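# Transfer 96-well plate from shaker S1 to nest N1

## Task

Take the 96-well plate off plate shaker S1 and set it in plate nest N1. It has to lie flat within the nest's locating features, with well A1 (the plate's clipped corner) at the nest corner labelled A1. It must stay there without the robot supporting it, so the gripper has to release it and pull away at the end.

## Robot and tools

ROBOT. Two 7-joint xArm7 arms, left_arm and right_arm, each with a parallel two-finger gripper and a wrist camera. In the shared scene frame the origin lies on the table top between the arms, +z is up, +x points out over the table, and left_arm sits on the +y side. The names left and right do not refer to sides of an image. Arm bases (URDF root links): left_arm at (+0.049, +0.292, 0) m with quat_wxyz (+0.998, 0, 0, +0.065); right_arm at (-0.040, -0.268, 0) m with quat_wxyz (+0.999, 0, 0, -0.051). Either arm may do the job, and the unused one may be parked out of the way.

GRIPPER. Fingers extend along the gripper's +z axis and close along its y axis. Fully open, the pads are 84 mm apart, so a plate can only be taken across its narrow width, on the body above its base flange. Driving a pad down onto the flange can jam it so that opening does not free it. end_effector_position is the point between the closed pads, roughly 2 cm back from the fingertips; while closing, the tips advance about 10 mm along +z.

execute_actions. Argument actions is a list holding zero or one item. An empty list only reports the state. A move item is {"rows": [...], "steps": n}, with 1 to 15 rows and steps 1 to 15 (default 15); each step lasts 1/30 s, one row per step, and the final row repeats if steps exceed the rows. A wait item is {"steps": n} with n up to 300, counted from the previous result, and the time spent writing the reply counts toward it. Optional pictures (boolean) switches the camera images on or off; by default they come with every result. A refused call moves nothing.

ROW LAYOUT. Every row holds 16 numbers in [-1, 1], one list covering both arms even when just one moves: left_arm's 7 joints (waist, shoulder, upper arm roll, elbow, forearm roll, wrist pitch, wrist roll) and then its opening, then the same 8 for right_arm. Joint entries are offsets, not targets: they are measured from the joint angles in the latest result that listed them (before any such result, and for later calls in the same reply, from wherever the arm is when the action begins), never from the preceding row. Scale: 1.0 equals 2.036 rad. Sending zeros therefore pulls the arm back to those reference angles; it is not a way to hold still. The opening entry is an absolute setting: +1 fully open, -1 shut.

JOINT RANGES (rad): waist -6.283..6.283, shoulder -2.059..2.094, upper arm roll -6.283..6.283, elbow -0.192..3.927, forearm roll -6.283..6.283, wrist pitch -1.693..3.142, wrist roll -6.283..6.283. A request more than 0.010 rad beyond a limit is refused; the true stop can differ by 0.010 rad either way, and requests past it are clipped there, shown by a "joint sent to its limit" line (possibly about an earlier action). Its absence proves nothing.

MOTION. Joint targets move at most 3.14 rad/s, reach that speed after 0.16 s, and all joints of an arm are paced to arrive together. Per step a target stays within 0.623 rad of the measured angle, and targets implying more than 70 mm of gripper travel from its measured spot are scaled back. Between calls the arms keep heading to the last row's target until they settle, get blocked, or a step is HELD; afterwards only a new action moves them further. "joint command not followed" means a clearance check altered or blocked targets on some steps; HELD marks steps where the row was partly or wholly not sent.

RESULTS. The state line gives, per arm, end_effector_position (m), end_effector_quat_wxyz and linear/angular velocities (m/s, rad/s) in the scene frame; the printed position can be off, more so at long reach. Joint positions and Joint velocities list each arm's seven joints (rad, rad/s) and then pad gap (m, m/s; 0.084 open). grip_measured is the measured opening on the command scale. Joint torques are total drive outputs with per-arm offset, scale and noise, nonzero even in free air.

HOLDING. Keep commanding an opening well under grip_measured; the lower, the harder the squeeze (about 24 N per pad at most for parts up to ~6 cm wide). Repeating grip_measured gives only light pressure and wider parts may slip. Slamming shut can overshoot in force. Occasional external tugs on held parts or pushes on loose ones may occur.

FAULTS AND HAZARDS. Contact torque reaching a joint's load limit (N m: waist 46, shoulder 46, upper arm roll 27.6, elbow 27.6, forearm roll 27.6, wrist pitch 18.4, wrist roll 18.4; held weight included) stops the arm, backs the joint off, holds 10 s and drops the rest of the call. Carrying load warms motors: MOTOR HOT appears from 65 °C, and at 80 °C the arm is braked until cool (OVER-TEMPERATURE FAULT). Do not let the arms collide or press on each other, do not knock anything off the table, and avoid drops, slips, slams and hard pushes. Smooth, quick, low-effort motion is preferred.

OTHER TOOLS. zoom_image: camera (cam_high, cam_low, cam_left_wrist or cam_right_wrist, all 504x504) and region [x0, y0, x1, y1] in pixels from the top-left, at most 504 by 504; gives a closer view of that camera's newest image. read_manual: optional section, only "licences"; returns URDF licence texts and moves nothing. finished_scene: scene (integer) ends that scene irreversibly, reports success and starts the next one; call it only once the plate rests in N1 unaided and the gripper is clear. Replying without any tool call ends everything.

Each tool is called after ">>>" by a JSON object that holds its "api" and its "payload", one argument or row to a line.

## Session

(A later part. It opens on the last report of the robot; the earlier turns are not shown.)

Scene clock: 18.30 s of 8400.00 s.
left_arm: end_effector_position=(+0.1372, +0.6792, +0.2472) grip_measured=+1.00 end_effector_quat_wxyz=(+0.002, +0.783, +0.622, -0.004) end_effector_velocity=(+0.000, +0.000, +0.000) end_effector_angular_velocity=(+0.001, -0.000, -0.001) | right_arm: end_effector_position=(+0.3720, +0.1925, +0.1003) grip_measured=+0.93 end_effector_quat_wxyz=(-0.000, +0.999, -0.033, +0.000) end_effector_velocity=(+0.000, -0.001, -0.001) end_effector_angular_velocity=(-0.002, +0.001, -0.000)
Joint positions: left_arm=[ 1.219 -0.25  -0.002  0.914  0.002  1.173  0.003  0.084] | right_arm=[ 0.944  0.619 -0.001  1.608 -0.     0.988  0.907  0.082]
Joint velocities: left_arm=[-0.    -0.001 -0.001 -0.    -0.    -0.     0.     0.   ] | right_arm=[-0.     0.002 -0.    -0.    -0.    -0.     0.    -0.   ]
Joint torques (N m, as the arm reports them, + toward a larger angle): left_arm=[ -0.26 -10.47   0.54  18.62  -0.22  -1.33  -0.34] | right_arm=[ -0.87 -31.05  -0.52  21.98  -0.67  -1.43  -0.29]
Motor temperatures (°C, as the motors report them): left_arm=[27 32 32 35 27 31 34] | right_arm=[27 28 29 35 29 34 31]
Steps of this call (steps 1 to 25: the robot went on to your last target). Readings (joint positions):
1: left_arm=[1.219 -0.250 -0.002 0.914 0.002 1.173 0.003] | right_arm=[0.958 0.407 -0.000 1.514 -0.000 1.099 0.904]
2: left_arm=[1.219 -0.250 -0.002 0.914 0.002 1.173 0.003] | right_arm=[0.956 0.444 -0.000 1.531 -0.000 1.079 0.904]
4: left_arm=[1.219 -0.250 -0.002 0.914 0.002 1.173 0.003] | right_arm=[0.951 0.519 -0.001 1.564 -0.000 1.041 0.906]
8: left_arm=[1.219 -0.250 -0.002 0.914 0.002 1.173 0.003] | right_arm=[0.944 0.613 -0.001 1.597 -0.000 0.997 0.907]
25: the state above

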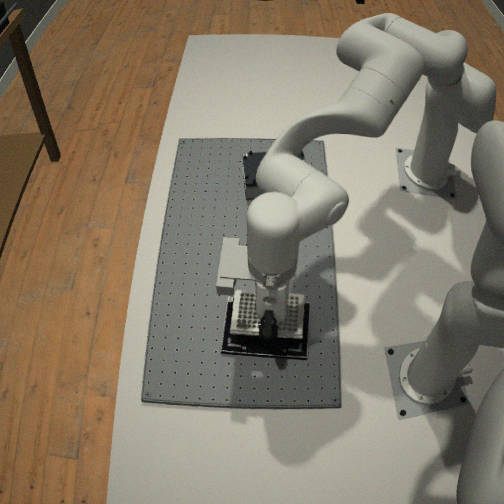

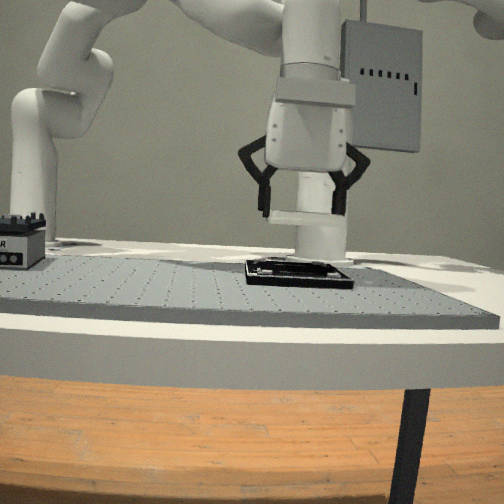

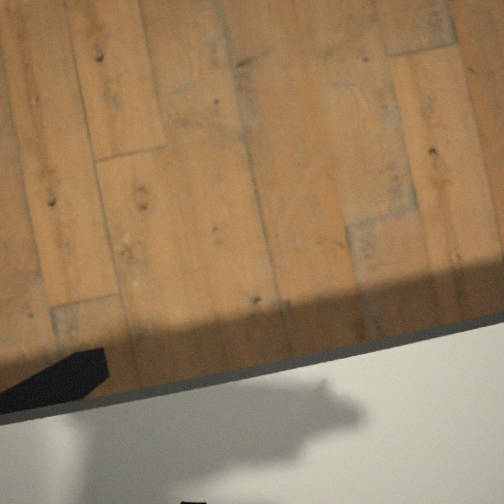

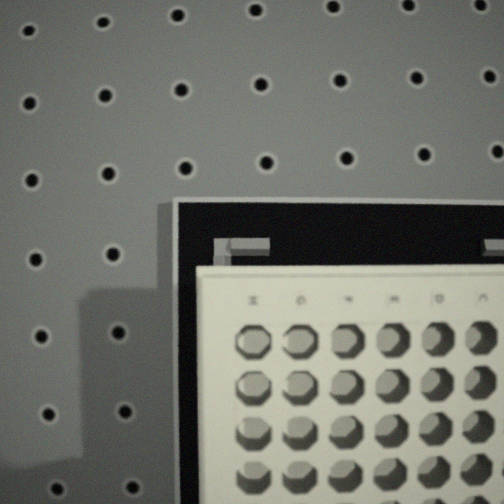

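>>> {"api": "execute_actions", "payload": {
  "actions": [
    {"rows":[[0,0,0,0,0,0,0,1, -0.0034,0.0196,0,-0.0204,0,-0.04,-0.0034,-1]],"steps":15}
  ],
  "pictures": false
}}

>>> {"api": "execute_actions", "payload": {
  "actions": [
    {"steps":10}
  ]
}}

>>> {"api": "zoom_image", "payload": {
  "camera": "cam_low",
  "region": [220,170,390,300]
}}

Scene clock: 19.80 s of 8400.00 s.
left_arm: end_effector_position=(+0.1372, +0.6792, +0.2472) grip_measured=+1.00 end_effector_quat_wxyz=(+0.002, +0.783, +0.622, -0.004) end_effector_velocity=(-0.000, +0.000, +0.000) end_effector_angular_velocity=(-0.000, -0.000, +0.001) | right_arm: end_effector_position=(+0.3736, +0.1881, +0.0666) grip_measured=+0.93 end_effector_quat_wxyz=(-0.001, +0.999, -0.033, +0.001) end_effector_velocity=(-0.004, -0.010, -0.015) end_effector_angular_velocity=(-0.025, +0.020, -0.005)
Joint positions: left_arm=[ 1.219 -0.25  -0.002  0.914  0.002  1.173  0.003  0.084] | right_arm=[ 0.937  0.658 -0.     1.568 -0.     0.907  0.9    0.082]
Joint velocities: left_arm=[ 0.    -0.     0.001  0.    -0.     0.     0.    -0.   ] | right_arm=[-0.003  0.013 -0.003 -0.016 -0.001  0.002 -0.    -0.   ]
Joint torques (N m, as the arm reports them, + toward a larger angle): left_arm=[ -0.36 -11.4    0.6   18.77  -0.01  -1.35  -0.22] | right_arm=[ -1.52 -31.13  -0.45  21.85  -0.8   -1.84  -0.23]
Motor temperatures (°C, as the motors report them): left_arm=[27 32 32 36 27 31 34] | right_arm=[27 28 29 36 29 34 31]
Steps of this call (steps 1 to 15: the robot went on to your last target; steps 16 to 30: nothing new was sent; steps 31 to 45: all 15 steps of this action). Readings (joint positions):
31: left_arm=[1.219 -0.250 -0.002 0.914 0.002 1.173 0.003] | right_arm=[0.944 0.620 -0.001 1.608 -0.000 0.988 0.907]
32: left_arm=[1.219 -0.250 -0.002 0.914 0.002 1.173 0.003] | right_arm=[0.943 0.622 -0.000 1.605 -0.000 0.979 0.906]
34: left_arm=[1.219 -0.250 -0.002 0.914 0.002 1.173 0.003] | right_arm=[0.940 0.637 0.000 1.589 0.000 0.940 0.903]
38: left_arm=[1.219 -0.250 -0.002 0.914 0.002 1.173 0.003] | right_arm=[0.937 0.663 -0.001 1.563 -0.000 0.912 0.901]
45: the state above

Scene clock: 20.13 s of 8400.00 s.
left_arm: end_effector_position=(+0.1372, +0.6792, +0.2472) grip_measured=+1.00 end_effector_quat_wxyz=(+0.002, +0.783, +0.622, -0.004) end_effector_velocity=(+0.000, +0.000, +0.000) end_effector_angular_velocity=(+0.001, +0.000, +0.000) | right_arm: end_effector_position=(+0.3732, +0.1875, +0.0654) grip_measured=+0.93 end_effector_quat_wxyz=(-0.000, +0.999, -0.033, +0.000) end_effector_velocity=(+0.000, -0.001, -0.000) end_effector_angular_velocity=(-0.001, +0.001, -0.001)
Joint positions: left_arm=[ 1.219 -0.25  -0.002  0.914  0.002  1.173  0.003  0.084] | right_arm=[ 0.937  0.659 -0.001  1.567 -0.     0.907  0.9    0.082]
Joint velocities: left_arm=[ 0.    -0.001 -0.     0.     0.    -0.    -0.     0.   ] | right_arm=[-0.001  0.    -0.    -0.001  0.001  0.    -0.     0.   ]
Joint torques (N m, as the arm reports them, + toward a larger angle): left_arm=[ -0.59 -10.84   0.48  18.62   0.17  -1.37  -0.22] | right_arm=[ -1.95 -31.66  -0.46  21.41  -0.8   -1.71   0.  ]
Motor temperatures (°C, as the motors report them): left_arm=[27 32 32 36 27 31 34] | right_arm=[27 28 29 36 29 34 31]
Steps of this call (steps 1 to 10: the robot went on to your last target). Readings (joint positions):
1: left_arm=[1.219 -0.250 -0.002 0.914 0.002 1.173 0.003] | right_arm=[0.937 0.658 -0.000 1.567 -0.000 0.907 0.900]
2: left_arm=[1.219 -0.250 -0.002 0.914 0.002 1.173 0.003] | right_arm=[0.937 0.659 -0.000 1.567 -0.000 0.907 0.900]
4: left_arm=[1.219 -0.250 -0.002 0.914 0.002 1.173 0.003] | right_arm=[0.937 0.659 -0.001 1.567 -0.000 0.907 0.900]
8: left_arm=[1.219 -0.250 -0.002 0.914 0.002 1.173 0.003] | right_arm=[0.937 0.659 -0.001 1.567 -0.000 0.907 0.900]
10: the state above

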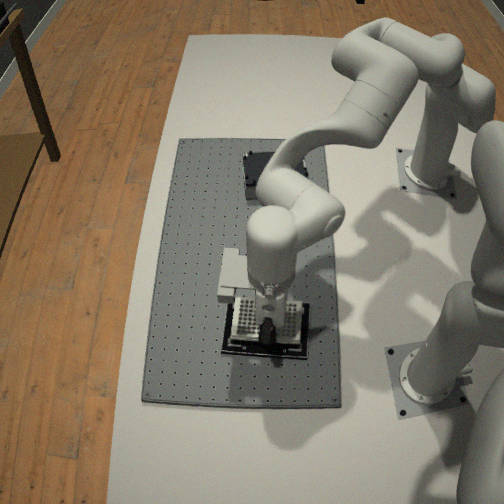

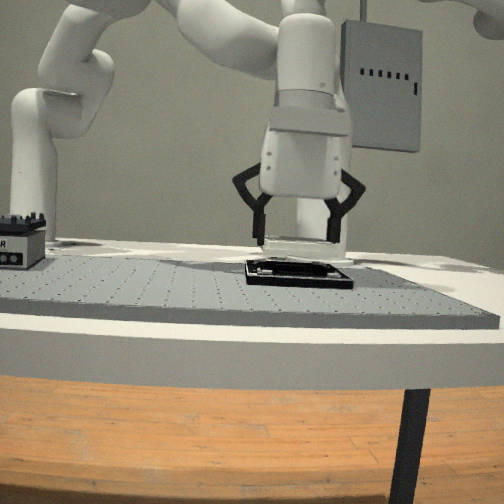

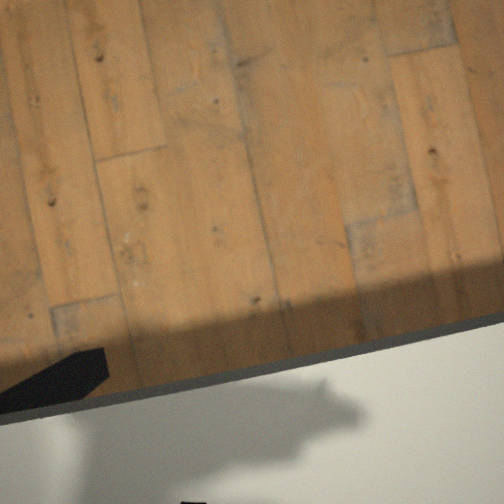

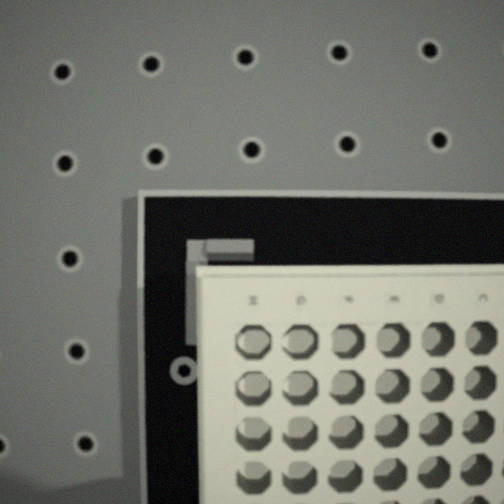

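Region (220, 170, 390, 300) of cam_low's 504x504 image, scaled by 2.965, with more detail than that image has; it fills the top 385 rows of this view, and the rest is white.

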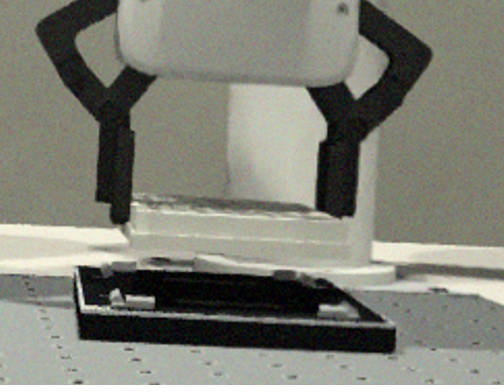

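>>> {"api": "execute_actions", "payload": {
  "actions": [
    {"rows":[[0,0,0,0,0,0,0,1, -0.0011,0.0121,0,0.0005,0,-0.0116,-0.0011,-1]],"steps":15}
  ],
  "pictures": false
}}

>>> {"api": "execute_actions", "payload": {
  "actions": [
    {"steps":8}
  ]
}}

>>> {"api": "zoom_image", "payload": {
  "camera": "cam_low",
  "region": [220,170,390,300]
}}

Scene clock: 21.60 s of 8400.00 s.
left_arm: end_effector_position=(+0.1372, +0.6792, +0.2472) grip_measured=+1.00 end_effector_quat_wxyz=(+0.002, +0.783, +0.622, -0.004) end_effector_velocity=(-0.000, +0.000, +0.000) end_effector_angular_velocity=(+0.000, -0.000, -0.001) | right_arm: end_effector_position=(+0.3752, +0.1876, +0.0528) grip_measured=+0.93 end_effector_quat_wxyz=(-0.001, +0.999, -0.033, +0.001) end_effector_velocity=(-0.002, -0.004, -0.006) end_effector_angular_velocity=(-0.010, +0.007, -0.001)
Joint positions: left_arm=[ 1.219 -0.25  -0.002  0.914  0.002  1.173  0.003  0.084] | right_arm=[ 0.935  0.683 -0.     1.568 -0.     0.883  0.898  0.082]
Joint velocities: left_arm=[-0.     0.     0.001  0.    -0.    -0.001  0.001  0.   ] | right_arm=[-0.001  0.006 -0.001 -0.006 -0.001  0.001  0.    -0.   ]
Joint torques (N m, as the arm reports them, + toward a larger angle): left_arm=[ -0.68 -10.84   0.95  18.88  -0.22  -1.27  -0.26] | right_arm=[ -0.99 -31.65  -0.98  21.35  -0.33  -2.02  -0.06]
Motor temperatures (°C, as the motors report them): left_arm=[27 32 32 36 27 31 34] | right_arm=[27 29 29 36 29 34 31]
Steps of this call (steps 1 to 15: the robot went on to your last target; steps 16 to 29: nothing new was sent; steps 30 to 44: all 15 steps of this action). Readings (joint positions):
30: left_arm=[1.219 -0.250 -0.002 0.914 0.002 1.173 0.003] | right_arm=[0.937 0.659 -0.001 1.567 -0.000 0.906 0.900]
31: left_arm=[1.219 -0.250 -0.002 0.914 0.002 1.173 0.003] | right_arm=[0.937 0.663 -0.000 1.568 -0.000 0.901 0.900]
33: left_arm=[1.219 -0.250 -0.002 0.914 0.002 1.173 0.003] | right_arm=[0.935 0.675 -0.000 1.569 -0.000 0.890 0.899]
37: left_arm=[1.219 -0.250 -0.002 0.914 0.002 1.173 0.003] | right_arm=[0.935 0.685 -0.001 1.566 -0.000 0.884 0.898]
44: the state above

Scene clock: 21.87 s of 8400.00 s.
left_arm: end_effector_position=(+0.1372, +0.6792, +0.2472) grip_measured=+1.00 end_effector_quat_wxyz=(+0.002, +0.783, +0.622, -0.004) end_effector_velocity=(+0.000, +0.000, +0.000) end_effector_angular_velocity=(+0.000, -0.000, -0.000) | right_arm: end_effector_position=(+0.3751, +0.1875, +0.0525) grip_measured=+0.93 end_effector_quat_wxyz=(-0.000, +0.999, -0.033, +0.000) end_effector_velocity=(+0.001, -0.000, +0.000) end_effector_angular_velocity=(+0.000, -0.000, -0.001)
Joint positions: left_arm=[ 1.219 -0.25  -0.002  0.914  0.002  1.173  0.003  0.084] | right_arm=[ 0.935  0.683 -0.001  1.568 -0.     0.883  0.898  0.082]
Joint velocities: left_arm=[ 0. -0. -0.  0. -0. -0.  0. -0.] | right_arm=[-0.002  0.     0.001  0.    -0.001 -0.    -0.    -0.   ]
Joint torques (N m, as the arm reports them, + toward a larger angle): left_arm=[ -0.75 -10.91   0.54  18.64  -0.04  -1.22  -0.13] | right_arm=[ -1.63 -32.37  -0.39  21.25  -0.45  -1.54  -0.18]
Motor temperatures (°C, as the motors report them): left_arm=[27 32 32 36 27 31 34] | right_arm=[27 29 29 36 29 34 31]
Steps of this call (steps 1 to 8: the robot went on to your last target). Readings (joint positions):
1: left_arm=[1.219 -0.250 -0.002 0.914 0.002 1.173 0.003] | right_arm=[0.935 0.683 -0.000 1.568 -0.000 0.883 0.898]
2: left_arm=[1.219 -0.250 -0.002 0.914 0.002 1.173 0.003] | right_arm=[0.935 0.683 -0.001 1.568 -0.000 0.883 0.898]
4: left_arm=[1.219 -0.250 -0.002 0.914 0.002 1.173 0.003] | right_arm=[0.935 0.684 -0.001 1.568 -0.000 0.883 0.898]
8: the state above

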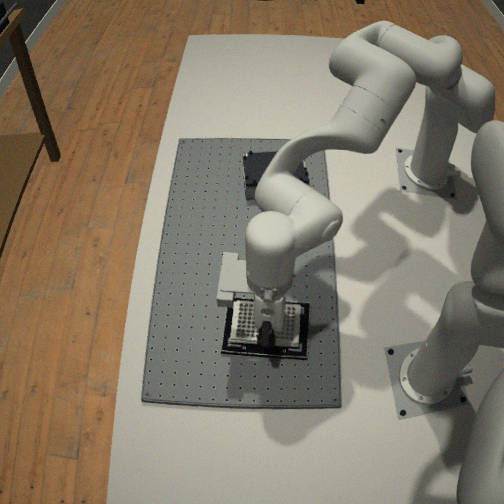

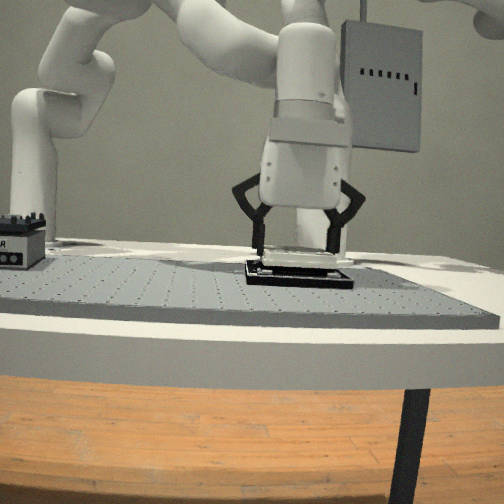

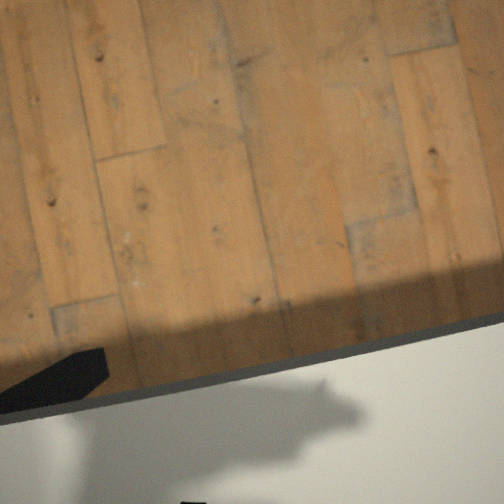

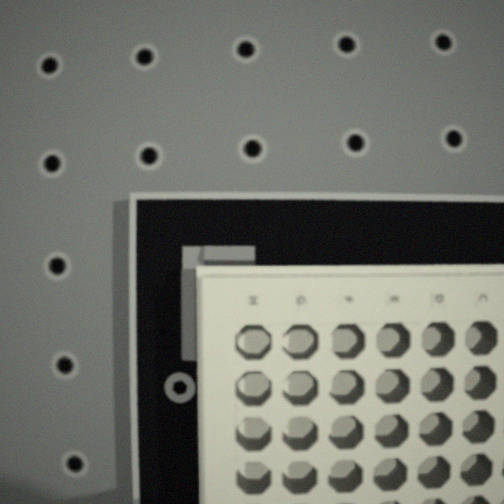

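Region (220, 170, 390, 300) of cam_low's 504x504 image, scaled by 2.965, with more detail than that image has; it fills the top 385 rows of this view, and the rest is white.

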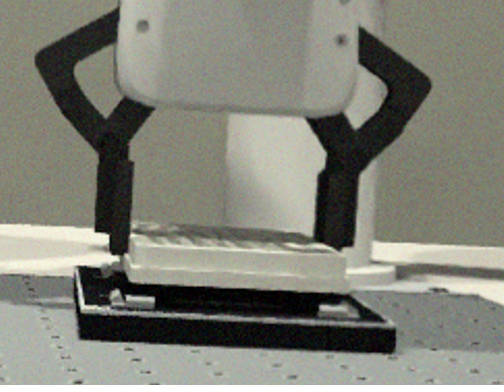

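>>> {"api": "execute_actions", "payload": {
  "actions": [
    {"rows":[[0,0,0,0,0,0,0,1, 0,0.0035,0,-0.0038,0,-0.0073,0,-1]],"steps":15}
  ],
  "pictures": false
}}

>>> {"api": "execute_actions", "payload": {
  "actions": [
    {"steps":5}
  ]
}}

>>> {"api": "zoom_image", "payload": {
  "camera": "cam_low",
  "region": [220,170,390,300]
}}

Scene clock: 22.97 s of 8400.00 s.
left_arm: end_effector_position=(+0.1372, +0.6792, +0.2472) grip_measured=+1.00 end_effector_quat_wxyz=(+0.002, +0.783, +0.622, -0.004) end_effector_velocity=(-0.000, +0.000, +0.000) end_effector_angular_velocity=(+0.001, -0.000, +0.002) | right_arm: end_effector_position=(+0.3745, +0.1868, +0.0464) grip_measured=+0.93 end_effector_quat_wxyz=(-0.000, +0.999, -0.033, +0.001) end_effector_velocity=(-0.001, -0.001, -0.003) end_effector_angular_velocity=(-0.004, +0.004, +0.000)
Joint positions: left_arm=[ 1.219 -0.25  -0.002  0.914  0.002  1.173  0.003  0.084] | right_arm=[ 0.935  0.69  -0.001  1.56  -0.     0.868  0.898  0.082]
Joint velocities: left_arm=[ 0.    -0.001  0.     0.    -0.    -0.    -0.002 -0.   ] | right_arm=[ 0.     0.002 -0.    -0.003  0.     0.     0.    -0.   ]
Joint torques (N m, as the arm reports them, + toward a larger angle): left_arm=[ -1.   -10.88   0.62  18.55  -0.27  -1.29  -0.16] | right_arm=[ -0.44 -32.02  -0.6   20.99  -0.6   -1.72  -0.12]
Motor temperatures (°C, as the motors report them): left_arm=[27 32 32 36 27 31 34] | right_arm=[27 29 29 36 29 34 31]
Steps of this call (steps 1 to 15: the robot went on to your last target; steps 16 to 18: nothing new was sent; steps 19 to 33: all 15 steps of this action). Readings (joint positions):
19: left_arm=[1.219 -0.250 -0.002 0.914 0.002 1.173 0.003] | right_arm=[0.935 0.684 -0.001 1.568 -0.000 0.883 0.898]
20: left_arm=[1.219 -0.250 -0.002 0.914 0.002 1.173 0.003] | right_arm=[0.935 0.685 -0.001 1.566 -0.000 0.879 0.898]
22: left_arm=[1.219 -0.250 -0.002 0.914 0.002 1.173 0.003] | right_arm=[0.935 0.688 -0.001 1.563 -0.000 0.872 0.898]
26: left_arm=[1.219 -0.250 -0.002 0.914 0.002 1.173 0.003] | right_arm=[0.935 0.691 -0.000 1.560 -0.000 0.869 0.898]
33: the state above

Scene clock: 23.13 s of 8400.00 s.
left_arm: end_effector_position=(+0.1372, +0.6792, +0.2472) grip_measured=+1.00 end_effector_quat_wxyz=(+0.002, +0.783, +0.622, -0.004) end_effector_velocity=(+0.000, -0.000, +0.000) end_effector_angular_velocity=(+0.001, -0.000, -0.002) | right_arm: end_effector_position=(+0.3744, +0.1867, +0.0462) grip_measured=+0.93 end_effector_quat_wxyz=(-0.000, +0.999, -0.033, +0.000) end_effector_velocity=(+0.001, -0.001, +0.000) end_effector_angular_velocity=(+0.000, -0.000, -0.002)
Joint positions: left_arm=[ 1.219 -0.25  -0.002  0.914  0.002  1.173  0.003  0.084] | right_arm=[ 0.935  0.691 -0.001  1.56  -0.     0.868  0.898  0.082]
Joint velocities: left_arm=[ 0.    -0.001 -0.001 -0.    -0.    -0.     0.001  0.   ] | right_arm=[-0.002 -0.     0.     0.    -0.    -0.    -0.    -0.   ]
Joint torques (N m, as the arm reports them, + toward a larger angle): left_arm=[ -0.62 -10.87   0.76  18.62  -0.07  -1.35  -0.1 ] | right_arm=[ -1.58 -31.18  -1.07  21.34  -0.06  -1.32  -0.4 ]
Motor temperatures (°C, as the motors report them): left_arm=[27 32 32 36 27 31 34] | right_arm=[27 29 29 36 29 34 31]
Steps of this call (steps 1 to 5: the robot went on to your last target). Readings (joint positions):
1: left_arm=[1.219 -0.250 -0.002 0.914 0.002 1.173 0.003] | right_arm=[0.935 0.691 -0.001 1.560 -0.000 0.868 0.898]
2: left_arm=[1.219 -0.250 -0.002 0.914 0.002 1.173 0.003] | right_arm=[0.935 0.691 -0.001 1.560 -0.000 0.868 0.898]
4: left_arm=[1.219 -0.250 -0.002 0.914 0.002 1.173 0.003] | right_arm=[0.935 0.691 -0.001 1.560 -0.000 0.868 0.898]
5: the state above

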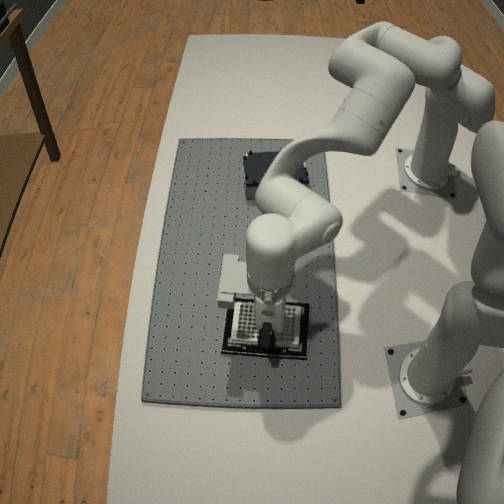

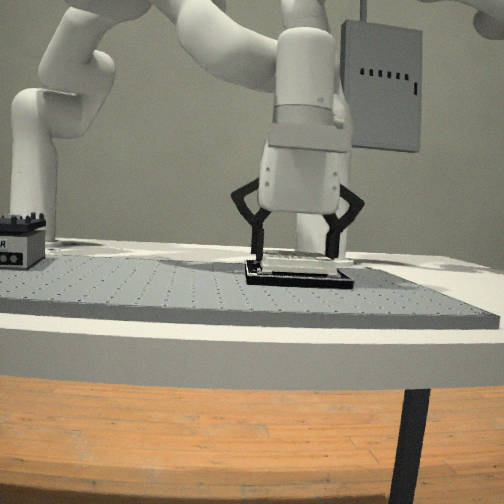

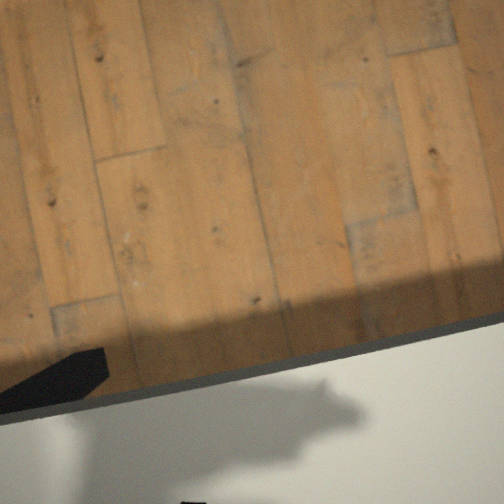

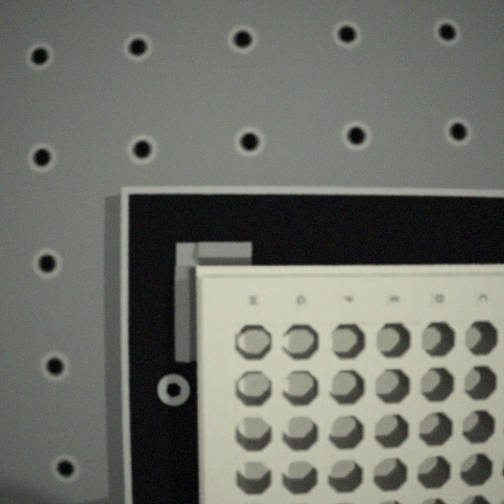

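Region (220, 170, 390, 300) of cam_low's 504x504 image, scaled by 2.965, with more detail than that image has; it fills the top 385 rows of this view, and the rest is white.

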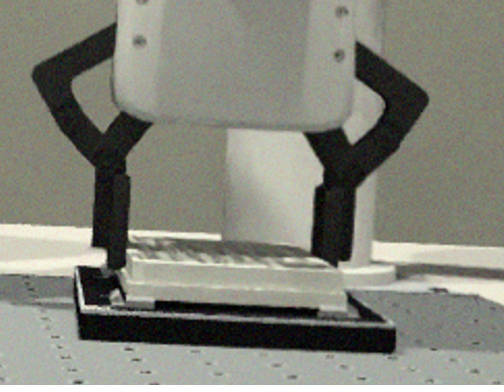

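Within the locators, no contact yet. Down 2 mm more, release, retreat.

>>> {"api": "execute_actions", "payload": {
  "actions": [
    {"rows":[[0,0,0,0,0,0,0,1, 0,0.0016,0,-0.0004,0,-0.002,0,-1]],"steps":12}
  ],
  "pictures": false
}}

>>> {"api": "execute_actions", "payload": {
  "actions": [
    {"rows":[[0,0,0,0,0,0,0,1, 0,0,0,0,0,0,0,1]],"steps":10}
  ],
  "pictures": false
}}

>>> {"api": "execute_actions", "payload": {
  "actions": [
    {"rows":[[0,0,0,0,0,0,0,1, 0,-0.036,0,0.024,0,0.06,0,1]],"steps":15}
  ],
  "pictures": false
}}

>>> {"api": "execute_actions", "payload": {
  "actions": [
    {"rows":[[0,0,0,0,0,0,0,1, 0,-0.2,0,-0.03,0,0.17,0,1]],"steps":15}
  ],
  "pictures": false
}}

>>> {"api": "execute_actions", "payload": {
  "actions": [
    {"steps":10}
  ]
}}

>>> {"api": "zoom_image", "payload": {
  "camera": "cam_low",
  "region": [220,170,390,300]
}}

Scene clock: 24.40 s of 8400.00 s.
left_arm: end_effector_position=(+0.1372, +0.6792, +0.2472) grip_measured=+1.00 end_effector_quat_wxyz=(+0.002, +0.783, +0.622, -0.004) end_effector_velocity=(+0.000, -0.000, +0.001) end_effector_angular_velocity=(+0.002, -0.000, -0.001) | right_arm: end_effector_position=(+0.3742, +0.1867, +0.0442) grip_measured=+0.93 end_effector_quat_wxyz=(-0.000, +0.999, -0.033, +0.000) end_effector_velocity=(+0.001, -0.000, +0.000) end_effector_angular_velocity=(+0.000, -0.001, -0.000)
Joint positions: left_arm=[ 1.219 -0.25  -0.002  0.914  0.002  1.173  0.003  0.084] | right_arm=[ 0.935  0.694 -0.     1.559  0.     0.865  0.898  0.082]
Joint velocities: left_arm=[ 0.    -0.001 -0.001 -0.    -0.    -0.    -0.     0.   ] | right_arm=[-0.     0.    -0.001  0.    -0.    -0.001 -0.     0.   ]
Joint torques (N m, as the arm reports them, + toward a larger angle): left_arm=[ -0.24 -10.64   0.57  18.56  -0.06  -1.5   -0.32] | right_arm=[ -1.51 -31.3   -0.42  21.82  -0.16  -1.85  -0.62]
Motor temperatures (°C, as the motors report them): left_arm=[27 32 32 36 27 31 34] | right_arm=[27 29 29 36 29 34 31]
Steps of this call (steps 1 to 15: the robot went on to your last target; steps 16 to 26: nothing new was sent; steps 27 to 38: all 12 steps of this action). Readings (joint positions):
27: left_arm=[1.219 -0.250 -0.002 0.914 0.002 1.173 0.003] | right_arm=[0.935 0.691 -0.001 1.560 -0.000 0.868 0.898]
28: left_arm=[1.219 -0.250 -0.002 0.914 0.002 1.173 0.003] | right_arm=[0.935 0.691 -0.001 1.560 -0.000 0.867 0.898]
30: left_arm=[1.219 -0.250 -0.002 0.914 0.002 1.173 0.003] | right_arm=[0.935 0.693 -0.001 1.560 -0.000 0.865 0.898]
34: left_arm=[1.219 -0.250 -0.002 0.914 0.002 1.173 0.003] | right_arm=[0.935 0.694 -0.000 1.559 -0.000 0.865 0.898]
38: the state above

Scene clock: 24.73 s of 8400.00 s.
left_arm: end_effector_position=(+0.1372, +0.6792, +0.2472) grip_measured=+1.00 end_effector_quat_wxyz=(+0.002, +0.783, +0.622, -0.004) end_effector_velocity=(-0.000, -0.000, -0.000) end_effector_angular_velocity=(-0.001, +0.000, +0.000) | right_arm: end_effector_position=(+0.3744, +0.1867, +0.0443) grip_measured=+1.00 end_effector_quat_wxyz=(-0.000, +0.999, -0.033, +0.001) end_effector_velocity=(-0.002, +0.000, -0.001) end_effector_angular_velocity=(-0.001, +0.003, +0.001)
Joint positions: left_arm=[ 1.219 -0.25  -0.002  0.914  0.002  1.173  0.003  0.084] | right_arm=[ 0.935  0.694 -0.001  1.559 -0.     0.864  0.898  0.084]
Joint velocities: left_arm=[ 0.  0.  0. -0.  0.  0.  0.  0.] | right_arm=[ 0.001  0.001  0.002 -0.001  0.001  0.001  0.     0.   ]
Joint torques (N m, as the arm reports them, + toward a larger angle): left_arm=[ -0.28 -11.05   0.69  18.5   -0.16  -1.34  -0.19] | right_arm=[ -1.63 -30.93  -0.8   21.08  -0.19  -1.4   -0.65]
Motor temperatures (°C, as the motors report them): left_arm=[27 32 32 36 27 31 34] | right_arm=[27 29 29 36 29 34 31]
Steps of this call (steps 1 to 10: all 10 steps of this action). Readings (joint positions):
1: left_arm=[1.219 -0.250 -0.002 0.914 0.002 1.173 0.003] | right_arm=[0.935 0.694 -0.000 1.559 0.000 0.865 0.898]
2: left_arm=[1.219 -0.250 -0.002 0.914 0.002 1.173 0.003] | right_arm=[0.935 0.694 -0.000 1.559 0.000 0.865 0.898]
4: left_arm=[1.219 -0.250 -0.002 0.914 0.002 1.173 0.003] | right_arm=[0.935 0.694 -0.000 1.559 0.000 0.865 0.898]
8: left_arm=[1.219 -0.250 -0.002 0.914 0.002 1.173 0.003] | right_arm=[0.935 0.694 -0.001 1.559 -0.000 0.864 0.898]
10: the state above

Scene clock: 25.23 s of 8400.00 s.
left_arm: end_effector_position=(+0.1372, +0.6792, +0.2472) grip_measured=+1.00 end_effector_quat_wxyz=(+0.002, +0.783, +0.622, -0.004) end_effector_velocity=(-0.000, -0.000, -0.000) end_effector_angular_velocity=(-0.001, -0.000, +0.002) | right_arm: end_effector_position=(+0.3754, +0.1879, +0.0971) grip_measured=+1.00 end_effector_quat_wxyz=(+0.002, +0.999, -0.033, -0.001) end_effector_velocity=(+0.009, +0.009, +0.021) end_effector_angular_velocity=(+0.034, -0.030, -0.001)
Joint positions: left_arm=[ 1.219 -0.25  -0.002  0.914  0.002  1.173  0.003  0.084] | right_arm=[ 0.935  0.623 -0.     1.606 -0.     0.987  0.898  0.084]
Joint velocities: left_arm=[ 0.     0.     0.001 -0.    -0.     0.    -0.001  0.   ] | right_arm=[-0.001 -0.018 -0.     0.024  0.001 -0.003 -0.     0.   ]
Joint torques (N m, as the arm reports them, + toward a larger angle): left_arm=[ -0.39 -11.06   0.67  18.52   0.01  -1.22  -0.34] | right_arm=[ -2.08 -32.29  -0.54  22.09  -0.43  -1.87  -0.24]
Motor temperatures (°C, as the motors report them): left_arm=[27 32 32 36 27 31 34] | right_arm=[27 29 29 36 29 34 31]
Steps of this call (steps 1 to 15: all 15 steps of this action). Readings (joint positions):
1: left_arm=[1.219 -0.250 -0.002 0.914 0.002 1.173 0.003] | right_arm=[0.935 0.693 -0.001 1.560 -0.000 0.865 0.898]
2: left_arm=[1.219 -0.250 -0.002 0.914 0.002 1.173 0.003] | right_arm=[0.935 0.691 -0.000 1.561 -0.000 0.874 0.898]
4: left_arm=[1.219 -0.250 -0.002 0.914 0.002 1.173 0.003] | right_arm=[0.935 0.666 -0.000 1.577 0.000 0.924 0.898]
8: left_arm=[1.219 -0.250 -0.002 0.914 0.002 1.173 0.003] | right_arm=[0.935 0.615 -0.001 1.614 -0.000 0.978 0.898]
15: the state above

Scene clock: 25.73 s of 8400.00 s.
left_arm: end_effector_position=(+0.1372, +0.6792, +0.2472) grip_measured=+1.00 end_effector_quat_wxyz=(+0.002, +0.783, +0.622, -0.004) end_effector_velocity=(-0.000, +0.000, -0.000) end_effector_angular_velocity=(-0.001, -0.000, +0.001) | right_arm: end_effector_position=(+0.3284, +0.1361, +0.2815) grip_measured=+1.00 end_effector_quat_wxyz=(-0.003, +0.999, -0.033, +0.003) end_effector_velocity=(-0.047, -0.054, +0.176) end_effector_angular_velocity=(+0.072, -0.066, -0.003)
Joint positions: left_arm=[ 1.219 -0.25  -0.002  0.914  0.002  1.173  0.003  0.084] | right_arm=[ 0.935  0.228 -0.001  1.552 -0.     1.316  0.898  0.084]
Joint velocities: left_arm=[ 0.     0.     0.001  0.     0.     0.    -0.     0.   ] | right_arm=[-0.002 -0.364 -0.001 -0.005 -0.     0.261 -0.     0.   ]
Joint torques (N m, as the arm reports them, + toward a larger angle): left_arm=[ -0.58 -10.61   0.68  18.71  -0.39  -1.43  -0.38] | right_arm=[-1.87 -7.86 -0.27 13.73 -0.51 -1.37 -0.6 ]
Motor temperatures (°C, as the motors report them): left_arm=[27 32 32 36 27 31 34] | right_arm=[27 29 29 37 29 34 31]
Steps of this call (steps 1 to 15: all 15 steps of this action). Readings (joint positions):
1: left_arm=[1.219 -0.250 -0.002 0.914 0.002 1.173 0.003] | right_arm=[0.935 0.622 -0.001 1.607 -0.000 0.987 0.898]
2: left_arm=[1.219 -0.250 -0.002 0.914 0.002 1.173 0.003] | right_arm=[0.935 0.616 -0.001 1.605 -0.000 0.994 0.898]
4: left_arm=[1.219 -0.250 -0.002 0.914 0.002 1.173 0.003] | right_arm=[0.935 0.569 -0.000 1.590 -0.000 1.043 0.898]
8: left_arm=[1.219 -0.250 -0.002 0.914 0.002 1.173 0.003] | right_arm=[0.935 0.428 -0.001 1.580 -0.000 1.150 0.898]
15: the state above

Scene clock: 26.07 s of 8400.00 s.
left_arm: end_effector_position=(+0.1372, +0.6792, +0.2472) grip_measured=+1.00 end_effector_quat_wxyz=(+0.002, +0.783, +0.622, -0.004) end_effector_velocity=(+0.000, -0.000, +0.000) end_effector_angular_velocity=(+0.000, -0.000, -0.001) | right_arm: end_effector_position=(+0.3238, +0.1313, +0.2819) grip_measured=+1.00 end_effector_quat_wxyz=(+0.003, +0.999, -0.033, -0.002) end_effector_velocity=(+0.003, +0.003, +0.018) end_effector_angular_velocity=(+0.027, -0.024, -0.001)
Joint positions: left_arm=[ 1.219 -0.25  -0.002  0.914  0.002  1.173  0.003  0.084] | right_arm=[ 0.935  0.218 -0.     1.544 -0.     1.333  0.898  0.084]
Joint velocities: left_arm=[-0.    -0.001 -0.001  0.    -0.     0.    -0.     0.   ] | right_arm=[-0.    -0.021 -0.     0.015  0.001 -0.    -0.     0.   ]
Joint torques (N m, as the arm reports them, + toward a larger angle): left_arm=[ -0.63 -10.72   0.66  18.77   0.04  -1.2   -0.39] | right_arm=[ -1.88 -24.75  -0.06  22.83  -0.25  -1.63  -0.27]
Motor temperatures (°C, as the motors report them): left_arm=[27 32 32 36 27 31 34] | right_arm=[27 29 29 37 29 34 31]
Steps of this call (steps 1 to 10: the robot went on to your last target). Readings (joint positions):
1: left_arm=[1.219 -0.250 -0.002 0.914 0.002 1.173 0.003] | right_arm=[0.935 0.219 -0.001 1.551 -0.000 1.322 0.898]
2: left_arm=[1.219 -0.250 -0.002 0.914 0.002 1.173 0.003] | right_arm=[0.935 0.217 -0.001 1.549 -0.000 1.326 0.898]
4: left_arm=[1.219 -0.250 -0.002 0.914 0.002 1.173 0.003] | right_arm=[0.935 0.219 -0.000 1.544 -0.000 1.331 0.898]
8: left_arm=[1.219 -0.250 -0.002 0.914 0.002 1.173 0.003] | right_arm=[0.935 0.220 -0.000 1.543 -0.000 1.333 0.898]
10: the state above

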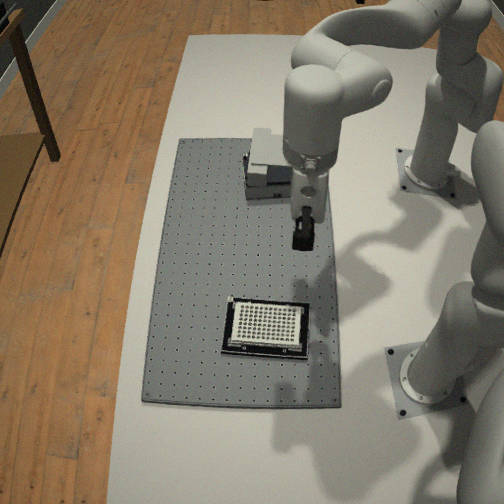

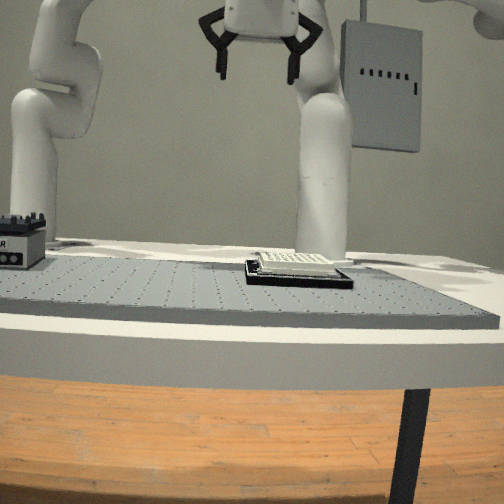

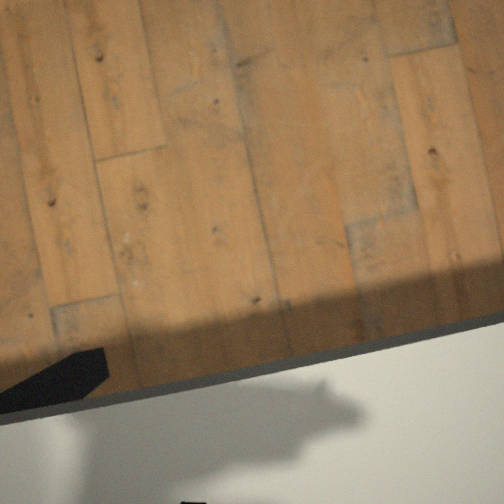

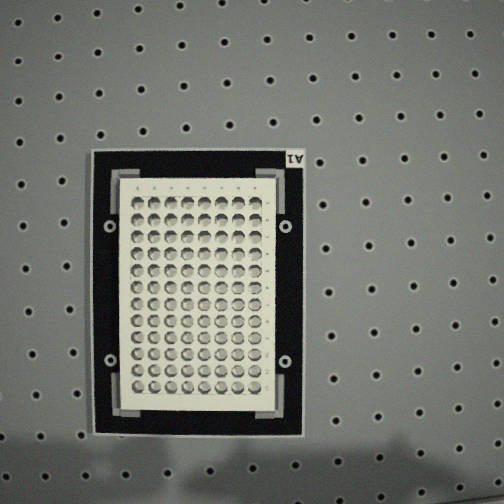

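Region (220, 170, 390, 300) of cam_low's 504x504 image, scaled by 2.965, with more detail than that image has; it fills the top 385 rows of this view, and the rest is white.

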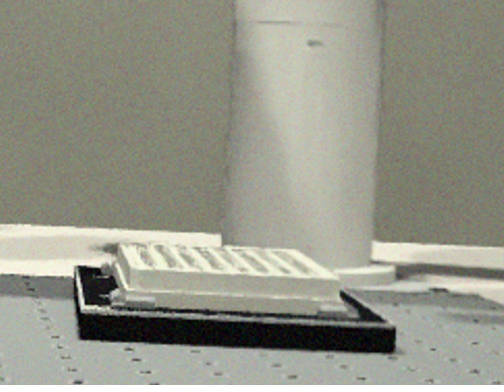

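>>> {"api": "finished_scene", "payload": {
  "scene": 2
}}

The scene is finished: the task was done.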